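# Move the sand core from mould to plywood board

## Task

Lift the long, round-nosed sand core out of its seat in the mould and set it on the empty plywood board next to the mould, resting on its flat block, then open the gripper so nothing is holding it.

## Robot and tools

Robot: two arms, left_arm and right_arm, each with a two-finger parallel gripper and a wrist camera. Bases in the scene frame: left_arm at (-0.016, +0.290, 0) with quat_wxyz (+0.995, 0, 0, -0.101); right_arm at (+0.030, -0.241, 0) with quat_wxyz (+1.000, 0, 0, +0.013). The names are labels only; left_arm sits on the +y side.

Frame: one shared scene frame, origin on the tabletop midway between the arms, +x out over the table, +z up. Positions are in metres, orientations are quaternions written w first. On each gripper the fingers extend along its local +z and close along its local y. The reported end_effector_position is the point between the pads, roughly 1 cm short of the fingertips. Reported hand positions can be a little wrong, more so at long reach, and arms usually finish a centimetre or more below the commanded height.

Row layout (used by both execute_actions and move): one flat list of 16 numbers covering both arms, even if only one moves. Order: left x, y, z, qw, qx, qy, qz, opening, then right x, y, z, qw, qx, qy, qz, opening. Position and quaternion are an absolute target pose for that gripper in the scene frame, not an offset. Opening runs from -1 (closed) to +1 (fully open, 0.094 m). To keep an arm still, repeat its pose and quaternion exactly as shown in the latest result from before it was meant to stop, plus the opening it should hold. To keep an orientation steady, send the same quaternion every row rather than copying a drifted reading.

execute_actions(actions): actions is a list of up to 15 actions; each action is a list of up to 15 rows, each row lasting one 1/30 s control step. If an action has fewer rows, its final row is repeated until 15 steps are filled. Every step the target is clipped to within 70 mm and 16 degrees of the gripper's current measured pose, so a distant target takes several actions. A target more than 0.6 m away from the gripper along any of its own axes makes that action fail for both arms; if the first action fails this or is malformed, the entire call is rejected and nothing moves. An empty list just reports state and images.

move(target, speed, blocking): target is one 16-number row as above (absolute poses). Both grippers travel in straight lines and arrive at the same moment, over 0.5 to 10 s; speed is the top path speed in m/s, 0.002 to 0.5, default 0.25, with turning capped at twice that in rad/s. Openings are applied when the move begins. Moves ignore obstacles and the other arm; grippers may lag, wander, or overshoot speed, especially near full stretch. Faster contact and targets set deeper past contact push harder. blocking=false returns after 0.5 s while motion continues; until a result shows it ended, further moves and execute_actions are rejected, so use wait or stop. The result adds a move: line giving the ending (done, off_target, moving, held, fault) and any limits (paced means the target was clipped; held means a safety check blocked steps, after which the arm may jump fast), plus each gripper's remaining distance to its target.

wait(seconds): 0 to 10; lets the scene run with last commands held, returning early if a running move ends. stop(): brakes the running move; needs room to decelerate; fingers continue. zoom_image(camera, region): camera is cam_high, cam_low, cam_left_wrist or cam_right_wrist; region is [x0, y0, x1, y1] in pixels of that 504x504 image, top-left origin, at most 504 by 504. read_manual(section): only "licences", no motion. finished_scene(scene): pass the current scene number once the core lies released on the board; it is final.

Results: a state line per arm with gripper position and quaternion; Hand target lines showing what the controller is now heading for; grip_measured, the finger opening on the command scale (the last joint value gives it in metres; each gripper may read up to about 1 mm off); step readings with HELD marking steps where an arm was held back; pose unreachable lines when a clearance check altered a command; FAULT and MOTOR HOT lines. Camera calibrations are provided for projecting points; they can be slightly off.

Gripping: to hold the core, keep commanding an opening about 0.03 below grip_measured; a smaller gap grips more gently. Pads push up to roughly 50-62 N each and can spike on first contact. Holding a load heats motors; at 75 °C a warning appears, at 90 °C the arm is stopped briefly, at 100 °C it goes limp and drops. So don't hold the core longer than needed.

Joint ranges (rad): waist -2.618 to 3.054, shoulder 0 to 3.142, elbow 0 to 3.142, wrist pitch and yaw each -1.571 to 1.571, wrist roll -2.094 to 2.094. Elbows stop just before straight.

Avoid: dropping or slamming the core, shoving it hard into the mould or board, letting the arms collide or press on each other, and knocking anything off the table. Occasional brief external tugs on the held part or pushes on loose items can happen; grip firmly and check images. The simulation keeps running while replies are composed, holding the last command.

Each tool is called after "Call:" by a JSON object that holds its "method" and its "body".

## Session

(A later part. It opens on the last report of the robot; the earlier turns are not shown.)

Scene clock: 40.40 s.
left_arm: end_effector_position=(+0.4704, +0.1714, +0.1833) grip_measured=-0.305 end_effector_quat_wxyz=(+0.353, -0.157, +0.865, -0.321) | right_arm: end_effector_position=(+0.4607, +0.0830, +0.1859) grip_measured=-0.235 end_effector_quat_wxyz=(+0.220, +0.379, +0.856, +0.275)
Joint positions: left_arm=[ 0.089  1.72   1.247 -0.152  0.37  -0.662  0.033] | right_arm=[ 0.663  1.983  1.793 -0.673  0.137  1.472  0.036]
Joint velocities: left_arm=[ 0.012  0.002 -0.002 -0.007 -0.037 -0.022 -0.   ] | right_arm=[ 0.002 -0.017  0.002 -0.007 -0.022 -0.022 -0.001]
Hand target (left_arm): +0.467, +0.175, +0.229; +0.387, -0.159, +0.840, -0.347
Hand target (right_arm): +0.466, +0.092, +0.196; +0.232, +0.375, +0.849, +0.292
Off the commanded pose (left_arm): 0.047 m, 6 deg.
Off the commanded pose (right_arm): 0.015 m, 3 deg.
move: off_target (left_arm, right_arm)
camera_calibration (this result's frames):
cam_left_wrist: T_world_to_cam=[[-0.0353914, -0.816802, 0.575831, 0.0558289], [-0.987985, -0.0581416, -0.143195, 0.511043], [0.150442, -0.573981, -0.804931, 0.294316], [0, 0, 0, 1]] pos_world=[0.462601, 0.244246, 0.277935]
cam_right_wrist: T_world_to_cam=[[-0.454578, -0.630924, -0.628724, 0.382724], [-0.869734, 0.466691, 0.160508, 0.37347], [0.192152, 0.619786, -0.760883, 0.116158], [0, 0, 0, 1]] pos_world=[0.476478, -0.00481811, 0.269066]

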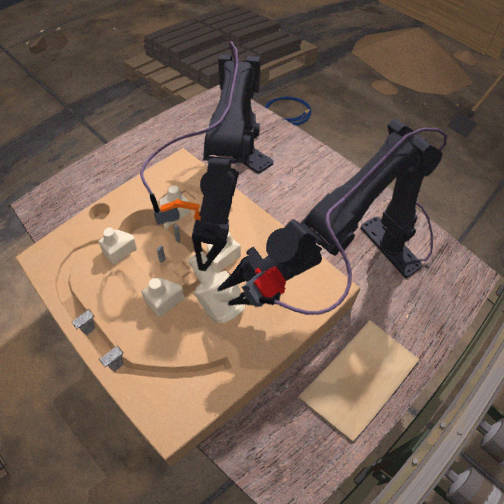

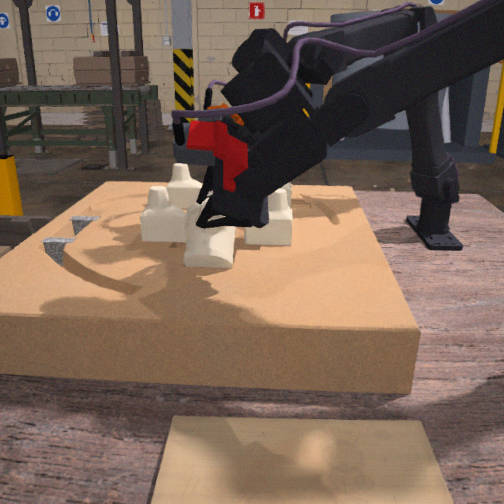

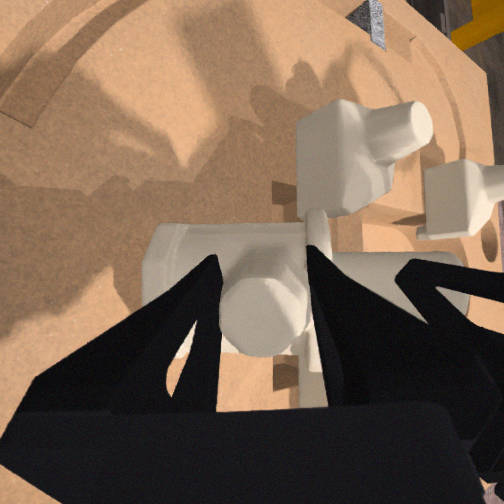

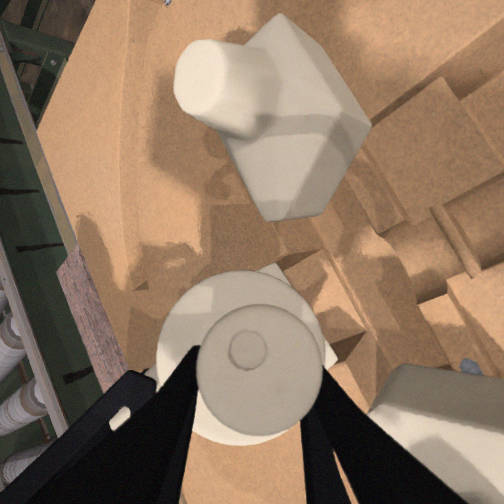

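Call:
{"method": "move", "body": {"target": [0.469,0.172,0.31,0.387,-0.16,0.839,-0.348,-0.335,0.464,0.088,0.30,0.233,0.375,0.849,0.292,-0.27], "speed": 0.04}}

Scene clock: 44.00 s.
left_arm: end_effector_position=(+0.4610, +0.1710, +0.2596) grip_measured=-0.305 end_effector_quat_wxyz=(+0.334, -0.175, +0.867, -0.327) | right_arm: end_effector_position=(+0.4529, +0.0805, +0.2663) grip_measured=-0.235 end_effector_quat_wxyz=(+0.201, +0.377, +0.868, +0.253)
Joint positions: left_arm=[ 0.089  1.677  1.522 -0.495  0.379 -0.699  0.033] | right_arm=[ 0.663  2.131  2.392 -1.184  0.121  1.467  0.036]
Joint velocities: left_arm=[-0.007 -0.017 -0.027 -0.022  0.022  0.037 -0.002] | right_arm=[-0.002  0.017  0.012 -0.066  0.051  0.022 -0.   ]
Hand target (left_arm): +0.463, +0.173, +0.310; +0.387, -0.160, +0.839, -0.348
Hand target (right_arm): +0.460, +0.085, +0.300; +0.232, +0.375, +0.848, +0.292
Off the commanded pose (left_arm): 0.051 m, 7 deg.
Off the commanded pose (right_arm): 0.036 m, 6 deg.
move: off_target (left_arm, right_arm)
camera_calibration (this result's frames):
cam_left_wrist: T_world_to_cam=[[0.000944278, -0.800565, 0.599246, -0.0142846], [-0.992259, -0.0751666, -0.0988555, 0.506007], [0.124183, -0.594514, -0.794438, 0.369799], [0, 0, 0, 1]] pos_world=[0.456181, 0.24645, 0.352364]
cam_right_wrist: T_world_to_cam=[[-0.478128, -0.65631, -0.583653, 0.428876], [-0.866751, 0.459958, 0.192825, 0.345603], [0.141903, 0.598077, -0.788776, 0.212322], [0, 0, 0, 1]] pos_world=[0.47448, -0.00447194, 0.351148]

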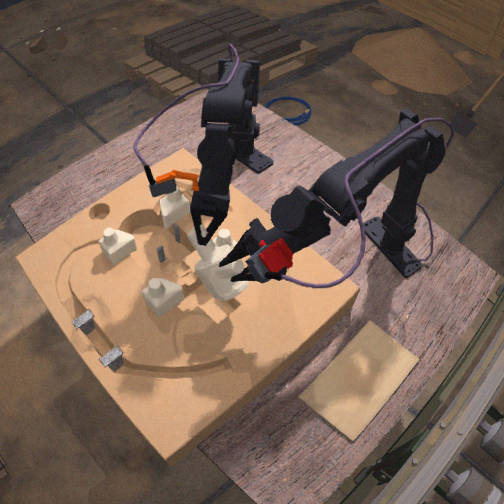

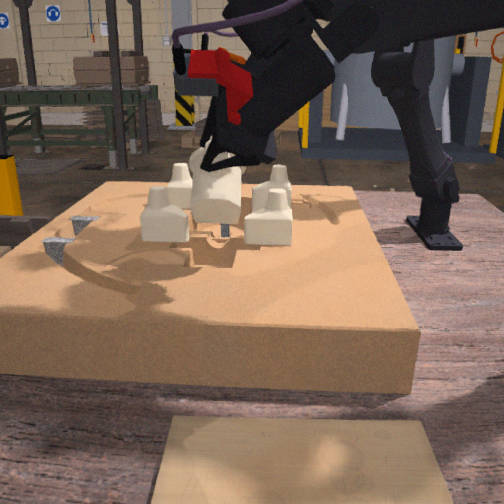

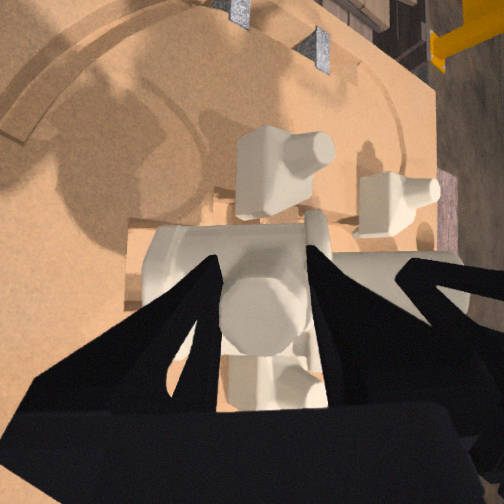

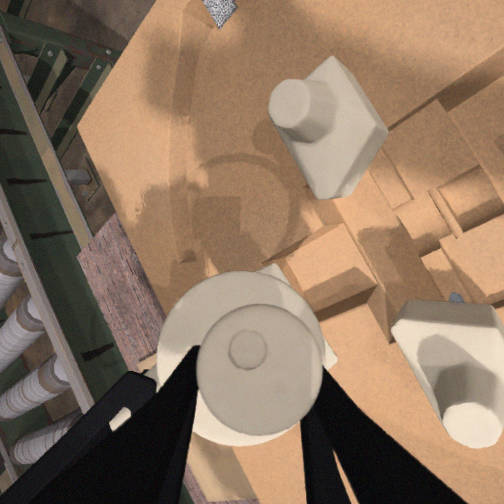

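Call:
{"method": "move", "body": {"target": [0.31,0.292,0.31,0.387,-0.16,0.839,-0.348,-0.335,0.305,0.208,0.30,0.233,0.375,0.849,0.292,-0.27], "speed": 0.06}}

Scene clock: 47.97 s.
left_arm: end_effector_position=(+0.3072, +0.3000, +0.2717) grip_measured=-0.306 end_effector_quat_wxyz=(+0.347, -0.181, +0.867, -0.309) | right_arm: end_effector_position=(+0.3049, +0.2093, +0.2810) grip_measured=-0.235 end_effector_quat_wxyz=(+0.214, +0.360, +0.866, +0.273)
Joint positions: left_arm=[ 0.597  1.19   1.199 -0.859  0.712 -0.293  0.033] | right_arm=[ 1.128  2.275  2.694 -1.388  0.399  1.816  0.036]
Joint velocities: left_arm=[-0.017 -0.012  0.007 -0.051 -0.022 -0.066  0.   ] | right_arm=[ 0.002  0.056  0.139 -0.168 -0.007 -0.007 -0.001]
Hand target (left_arm): +0.306, +0.291, +0.305; +0.385, -0.155, +0.845, -0.338
Hand target (right_arm): +0.307, +0.208, +0.298; +0.229, +0.374, +0.849, +0.294
Off the commanded pose (left_arm): 0.039 m, 8 deg.
Off the commanded pose (right_arm): 0.019 m, 4 deg.
move: off_target (left_arm, right_arm)
camera_calibration (this result's frames):
cam_left_wrist: T_world_to_cam=[[0.0193587, -0.819424, 0.572861, 0.0889793], [-0.988296, -0.102399, -0.113074, 0.37515], [0.151316, -0.563967, -0.811815, 0.462455], [0, 0, 0, 1]] pos_world=[0.29906, 0.372136, 0.366875]
cam_right_wrist: T_world_to_cam=[[-0.430743, -0.657411, -0.618281, 0.446804], [-0.887901, 0.431332, 0.159951, 0.176893], [0.161531, 0.61787, -0.769509, 0.152381], [0, 0, 0, 1]] pos_world=[0.324907, 0.123283, 0.365215]

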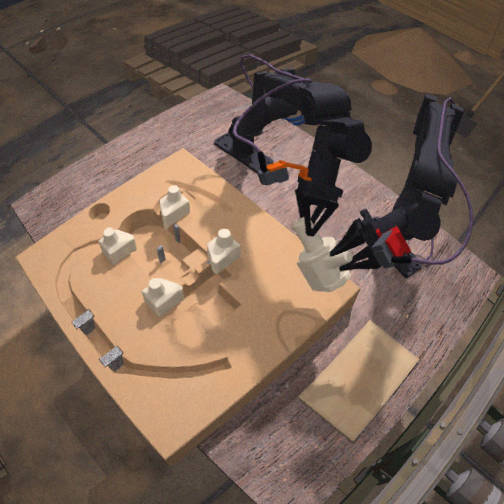

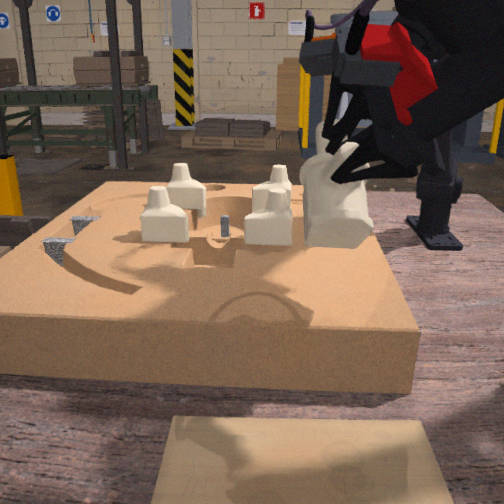

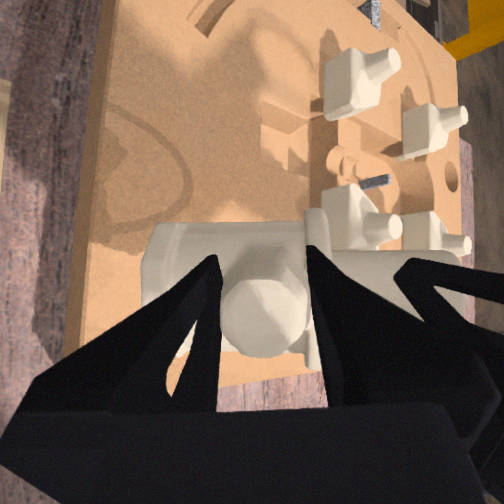

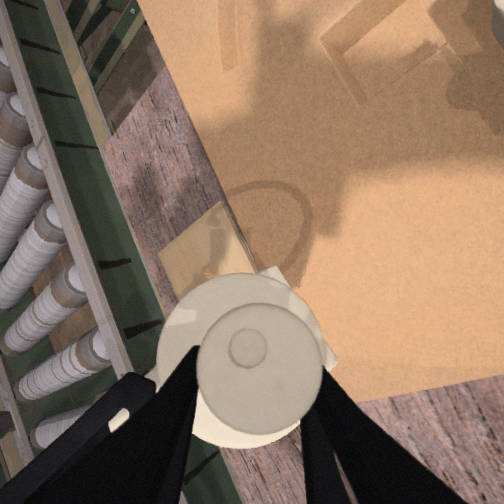

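Release right and retreat along the nose axis.

Call:
{"method": "move", "body": {"target": [0.31,0.292,0.31,0.387,-0.16,0.839,-0.348,-0.335,0.29,0.12,0.33,0.233,0.375,0.849,0.292,0.3], "speed": 0.05}}

Scene clock: 50.57 s.
left_arm: end_effector_position=(+0.2927, +0.3018, +0.2508) grip_measured=-0.306 end_effector_quat_wxyz=(+0.305, -0.210, +0.876, -0.308) | right_arm: end_effector_position=(+0.2831, +0.1273, +0.3245) grip_measured=+0.298 end_effector_quat_wxyz=(+0.222, +0.372, +0.854, +0.288)
Joint positions: left_arm=[ 0.617  1.189  1.171 -0.937  0.7   -0.287  0.033] | right_arm=[ 1.1    1.841  2.182 -1.269  0.406  1.81   0.061]
Joint velocities: left_arm=[-0.017 -0.007  0.017  0.066  0.037  0.007  0.   ] | right_arm=[ 0.002 -0.002 -0.012  0.081 -0.007 -0.007 -0.   ]
Hand target (left_arm): +0.300, +0.291, +0.309; +0.383, -0.155, +0.843, -0.344
Hand target (right_arm): +0.288, +0.120, +0.330; +0.233, +0.375, +0.849, +0.292
Off the commanded pose (left_arm): 0.062 m, 13 deg.
Off the commanded pose (right_arm): 0.011 m, 1 deg.
move: off_target (left_arm, right_arm)
camera_calibration (this result's frames):
cam_left_wrist: T_world_to_cam=[[0.0942233, -0.801786, 0.590137, 0.07115], [-0.991819, -0.126877, -0.0140236, 0.342254], [0.0861189, -0.583988, -0.807181, 0.472592], [0, 0, 0, 1]] pos_world=[0.292051, 0.376459, 0.344279]
cam_right_wrist: T_world_to_cam=[[-0.43316, -0.625378, -0.649056, 0.416953], [-0.879574, 0.450516, 0.15292, 0.183433], [0.196777, 0.637132, -0.745212, 0.21968], [0, 0, 0, 1]] pos_world=[0.298722, 0.0381484, 0.406283]

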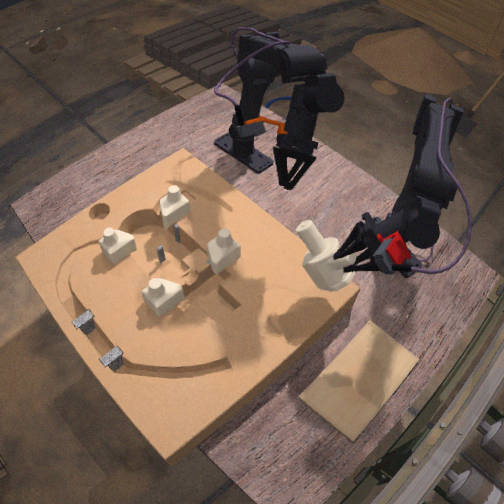

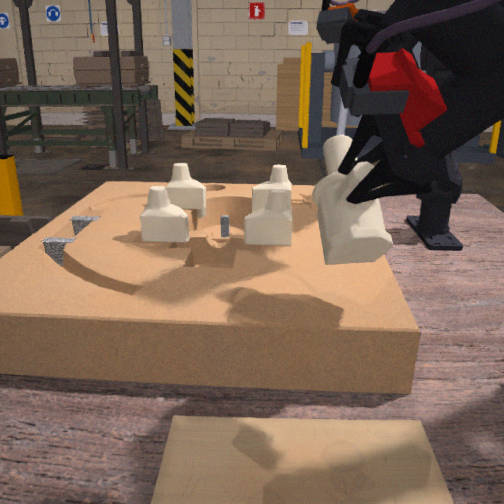

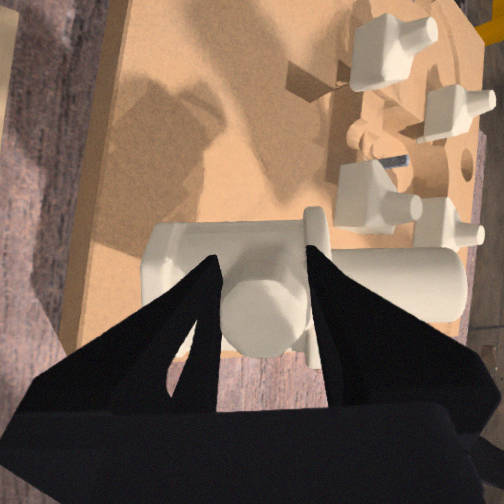

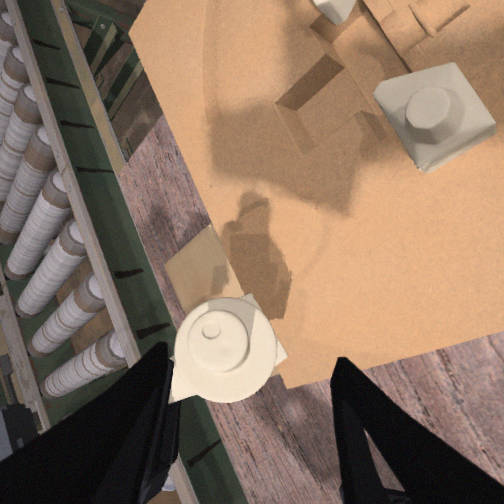

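Call:
{"method": "move", "body": {"target": [0.33,0.50,0.30,0.34,-0.56,0.73,0.2,-0.335,0.29,0.12,0.33,0.233,0.375,0.849,0.292,0.3], "speed": 0.08}}

Scene clock: 59.20 s.
left_arm: end_effector_position=(+0.3212, +0.4856, +0.2619) grip_measured=-0.305 end_effector_quat_wxyz=(+0.270, -0.551, +0.769, +0.180) | right_arm: end_effector_position=(+0.2828, +0.1277, +0.3244) grip_measured=+0.298 end_effector_quat_wxyz=(+0.221, +0.370, +0.855, +0.288)
Joint positions: left_arm=[ 0.501  1.664  1.765 -1.226 -0.506 -0.828  0.033] | right_arm=[ 1.1    1.841  2.182 -1.269  0.403  1.807  0.061]
Joint velocities: left_arm=[ 0.002 -0.022  0.022 -0.022  0.007  0.022  0.   ] | right_arm=[-0.007 -0.007 -0.012 -0.007 -0.037  0.081  0.   ]
Hand target (left_arm): +0.325, +0.497, +0.302; +0.335, -0.562, +0.731, +0.196
Hand target (right_arm): +0.290, +0.120, +0.330; +0.233, +0.375, +0.849, +0.292
Off the commanded pose (left_arm): 0.042 m, 9 deg.
Off the commanded pose (right_arm): 0.012 m, 2 deg.
move: off_target (left_arm, right_arm)
camera_calibration (this result's frames):
cam_left_wrist: T_world_to_cam=[[0.90648, -0.41428, -0.0816456, -0.0638382], [-0.416939, -0.908757, -0.0179761, 0.590055], [-0.0667489, 0.0503363, -0.996499, 0.377131], [0, 0, 0, 1]] pos_world=[0.329058, 0.490786, 0.381206]
cam_right_wrist: T_world_to_cam=[[-0.431023, -0.627675, -0.648262, 0.416397], [-0.881389, 0.446778, 0.153437, 0.183775], [0.193321, 0.637506, -0.745797, 0.220531], [0, 0, 0, 1]] pos_world=[0.29882, 0.0386655, 0.406208]

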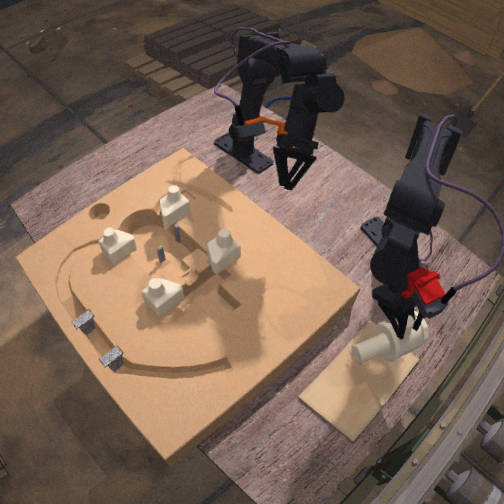

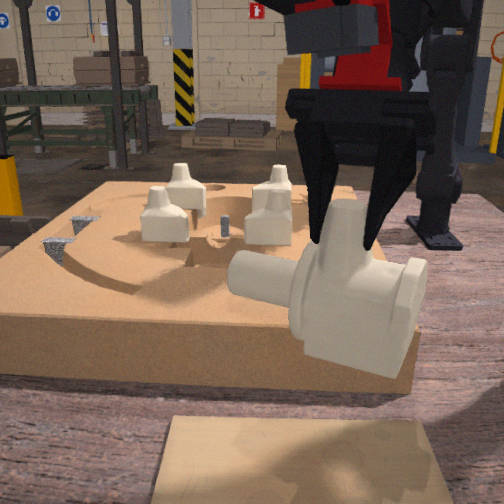

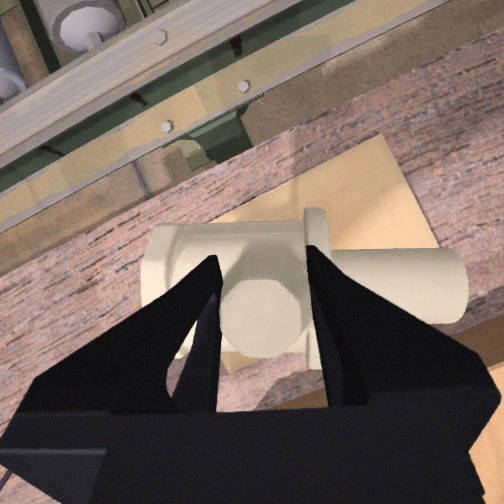

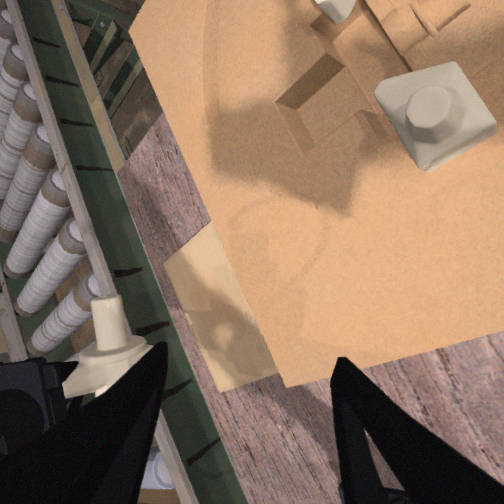

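Call:
{"method": "move", "body": {"target": [0.36,0.505,0.17,0.31,-0.57,0.74,0.19,-0.335,0.29,0.12,0.33,0.233,0.375,0.849,0.292,0.3], "speed": 0.05}}

Call:
{"method": "move", "body": {"target": [0.355,0.50,0.125,0.28,-0.575,0.75,0.185,-0.335,0.29,0.12,0.33,0.233,0.375,0.849,0.292,0.3], "speed": 0.02}}

Scene clock: 62.10 s.
left_arm: end_effector_position=(+0.3460, +0.4890, +0.1397) grip_measured=-0.305 end_effector_quat_wxyz=(+0.241, -0.563, +0.772, +0.173) | right_arm: end_effector_position=(+0.2828, +0.1277, +0.3244) grip_measured=+0.298 end_effector_quat_wxyz=(+0.221, +0.370, +0.855, +0.288)
Joint positions: left_arm=[ 0.501  1.757  1.413 -0.847 -0.479 -0.866  0.033] | right_arm=[ 1.1    1.841  2.182 -1.269  0.403  1.807  0.061]
Joint velocities: left_arm=[-0.002 -0.022 -0.007  0.007 -0.051 -0.037  0.   ] | right_arm=[ 0.007  0.002 -0.017 -0.081 -0.007 -0.022 -0.001]
Hand target (left_arm): +0.359, +0.504, +0.172; +0.307, -0.571, +0.738, +0.188
Hand target (right_arm): +0.290, +0.120, +0.330; +0.233, +0.375, +0.849, +0.292
Off the commanded pose (left_arm): 0.037 m, 9 deg.
Off the commanded pose (right_arm): 0.012 m, 2 deg.
move: off_target (left_arm, right_arm)
camera_calibration (this result's frames):
cam_left_wrist: T_world_to_cam=[[0.911803, -0.399983, -0.0928902, -0.102188], [-0.397763, -0.916521, 0.0421135, 0.590004], [-0.101981, -0.00145097, -0.994785, 0.294133], [0, 0, 0, 1]] pos_world=[0.357853, 0.500304, 0.25826]
cam_right_wrist: T_world_to_cam=[[-0.431023, -0.627675, -0.648262, 0.416397], [-0.881389, 0.446778, 0.153437, 0.183775], [0.193321, 0.637506, -0.745797, 0.220531], [0, 0, 0, 1]] pos_world=[0.29882, 0.0386655, 0.406208]

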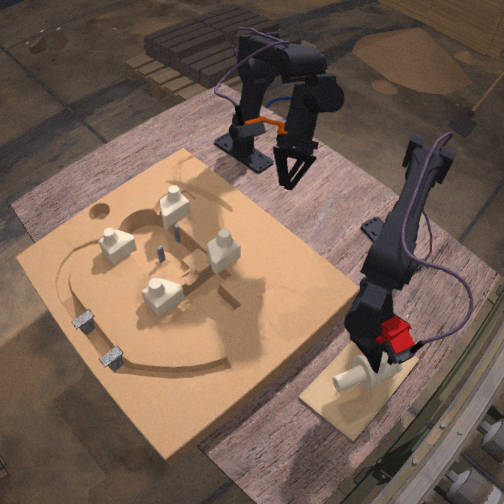

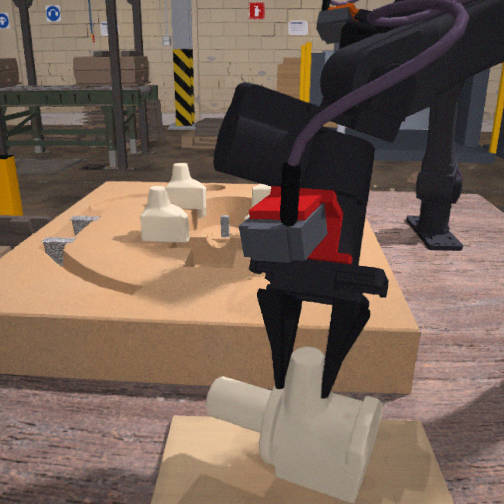

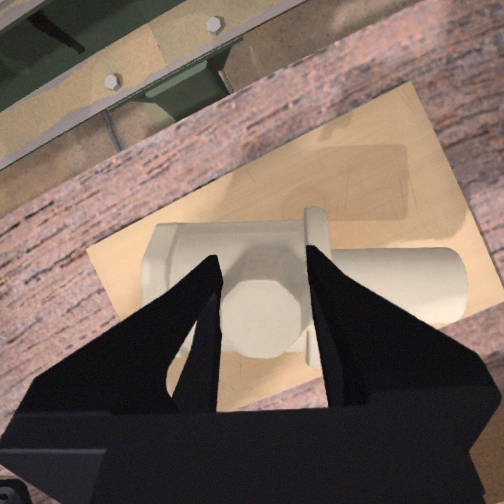

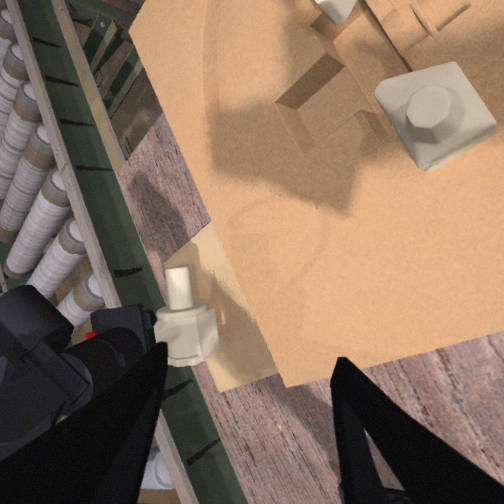

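Scene clock: 64.70 s.
left_arm: end_effector_position=(+0.3467, +0.4914, +0.1146) grip_measured=-0.306 end_effector_quat_wxyz=(+0.241, -0.567, +0.767, +0.179) | right_arm: end_effector_position=(+0.2828, +0.1277, +0.3244) grip_measured=+0.298 end_effector_quat_wxyz=(+0.221, +0.370, +0.855, +0.288)
Joint positions: left_arm=[ 0.5    1.784  1.342 -0.756 -0.495 -0.878  0.033] | right_arm=[ 1.1    1.841  2.182 -1.269  0.403  1.807  0.061]
Joint velocities: left_arm=[-0.032 -0.002 -0.017  0.051 -0.081  0.007 -0.001] | right_arm=[-0.002  0.012 -0.022  0.037 -0.022 -0.007 -0.001]
Hand target (left_arm): +0.354, +0.500, +0.126; +0.278, -0.575, +0.748, +0.184
Hand target (right_arm): +0.290, +0.120, +0.330; +0.233, +0.375, +0.849, +0.292
Off the commanded pose (left_arm): 0.016 m, 5 deg.
Off the commanded pose (right_arm): 0.012 m, 2 deg.
move: off_target (left_arm, right_arm)
camera_calibration (this result's frames):
cam_left_wrist: T_world_to_cam=[[0.917185, -0.385575, -0.100513, -0.112221], [-0.384086, -0.922651, 0.0345499, 0.592723], [-0.10606, 0.00691686, -0.994336, 0.266522], [0, 0, 0, 1]] pos_world=[0.358851, 0.501763, 0.233254]
cam_right_wrist: T_world_to_cam=[[-0.431023, -0.627675, -0.648262, 0.416397], [-0.881389, 0.446778, 0.153437, 0.183775], [0.193321, 0.637506, -0.745797, 0.220531], [0, 0, 0, 1]] pos_world=[0.29882, 0.0386655, 0.406208]

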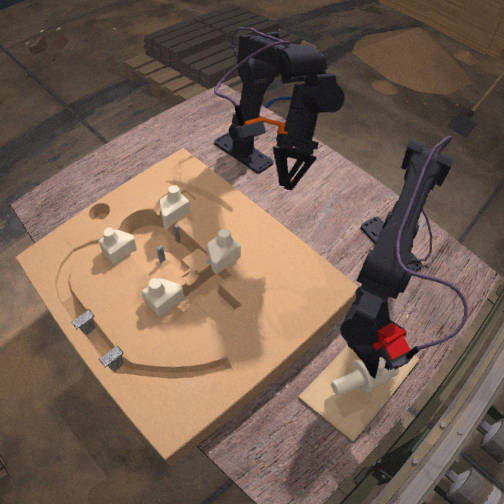

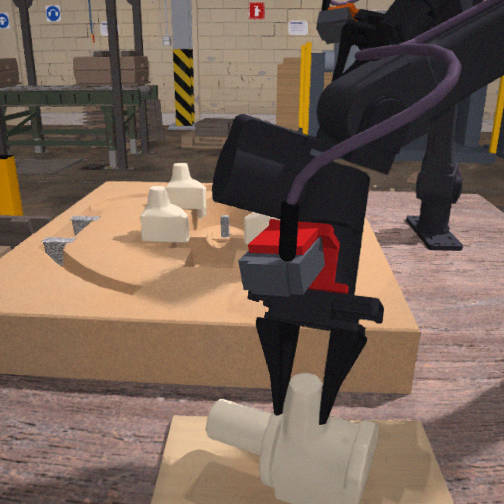

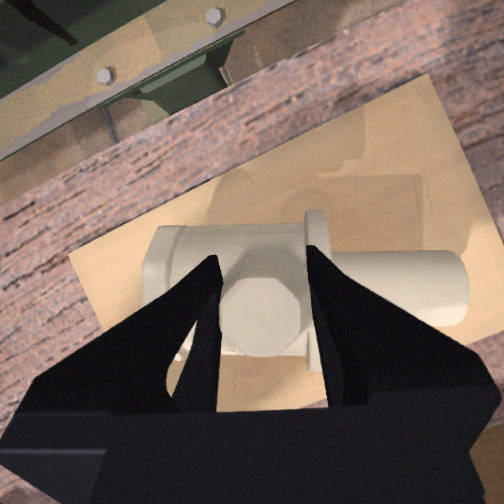

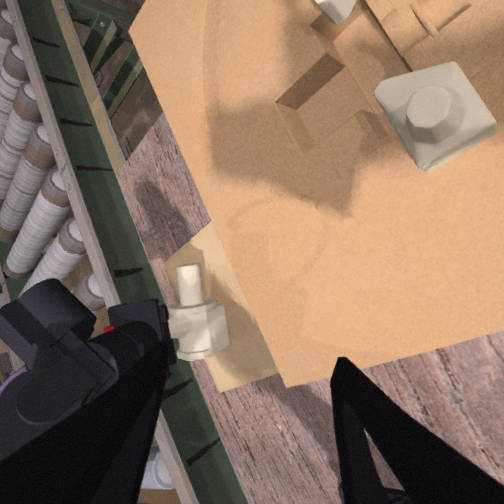

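Call:
{"method": "move", "body": {"target": [0.348,0.492,0.19,0.241,-0.567,0.767,0.179,0,0.29,0.12,0.33,0.233,0.375,0.849,0.292,0.3], "speed": 0.05}}

Call:
{"method": "finished_scene", "body": {"scene": 2}}

Scene clock: 67.00 s.
left_arm: end_effector_position=(+0.3459, +0.4904, +0.1752) grip_measured=-0.002 end_effector_quat_wxyz=(+0.228, -0.565, +0.772, +0.181) | right_arm: end_effector_position=(+0.2828, +0.1277, +0.3244) grip_measured=+0.298 end_effector_quat_wxyz=(+0.221, +0.370, +0.855, +0.288)
Joint positions: left_arm=[ 0.5    1.784  1.594 -1.036 -0.49  -0.878  0.047] | right_arm=[ 1.1    1.841  2.182 -1.269  0.403  1.807  0.061]
Joint velocities: left_arm=[ 0.002 -0.012  0.002  0.007  0.022  0.022  0.   ] | right_arm=[-0.012 -0.012 -0.002  0.051 -0.007  0.022 -0.   ]
Hand target (left_arm): +0.346, +0.492, +0.190; +0.241, -0.567, +0.767, +0.179
Hand target (right_arm): +0.290, +0.120, +0.330; +0.233, +0.375, +0.849, +0.292
Off the commanded pose (left_arm): 0.015 m, 2 deg.
Off the commanded pose (right_arm): 0.012 m, 2 deg.
move: off_target (left_arm, right_arm)
camera_calibration (this result's frames):
cam_left_wrist: T_world_to_cam=[[0.913699, -0.388569, -0.119027, -0.0998988], [-0.384531, -0.921403, 0.0561468, 0.585107], [-0.131488, -0.0055319, -0.991302, 0.340988], [0, 0, 0, 1]] pos_world=[0.361105, 0.502188, 0.29328]
cam_right_wrist: T_world_to_cam=[[-0.431023, -0.627675, -0.648262, 0.416397], [-0.881389, 0.446778, 0.153437, 0.183775], [0.193321, 0.637506, -0.745797, 0.220531], [0, 0, 0, 1]] pos_world=[0.29882, 0.0386655, 0.406208]

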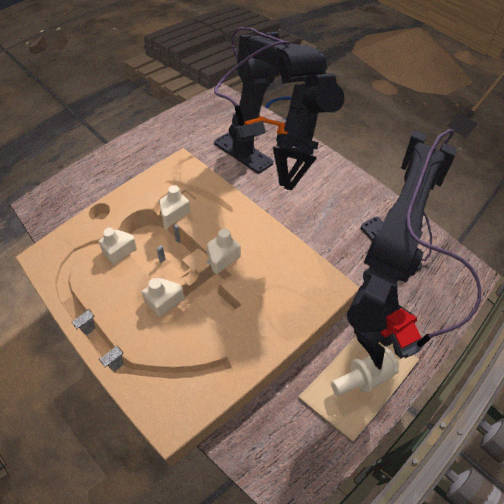

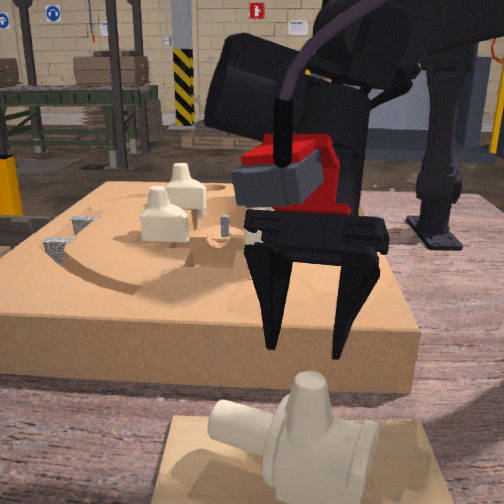

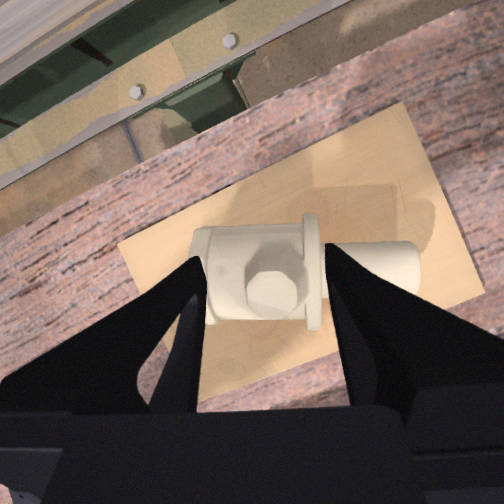

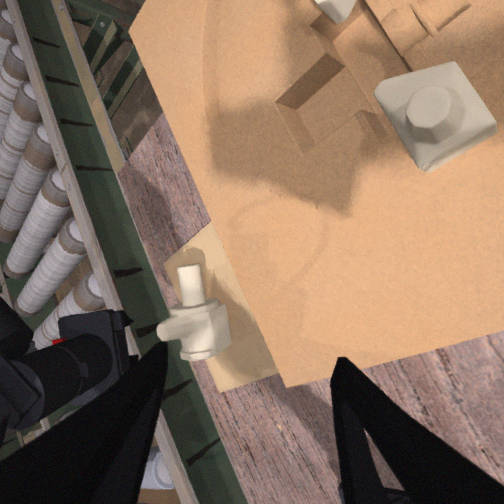

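The scene is finished: the task was done.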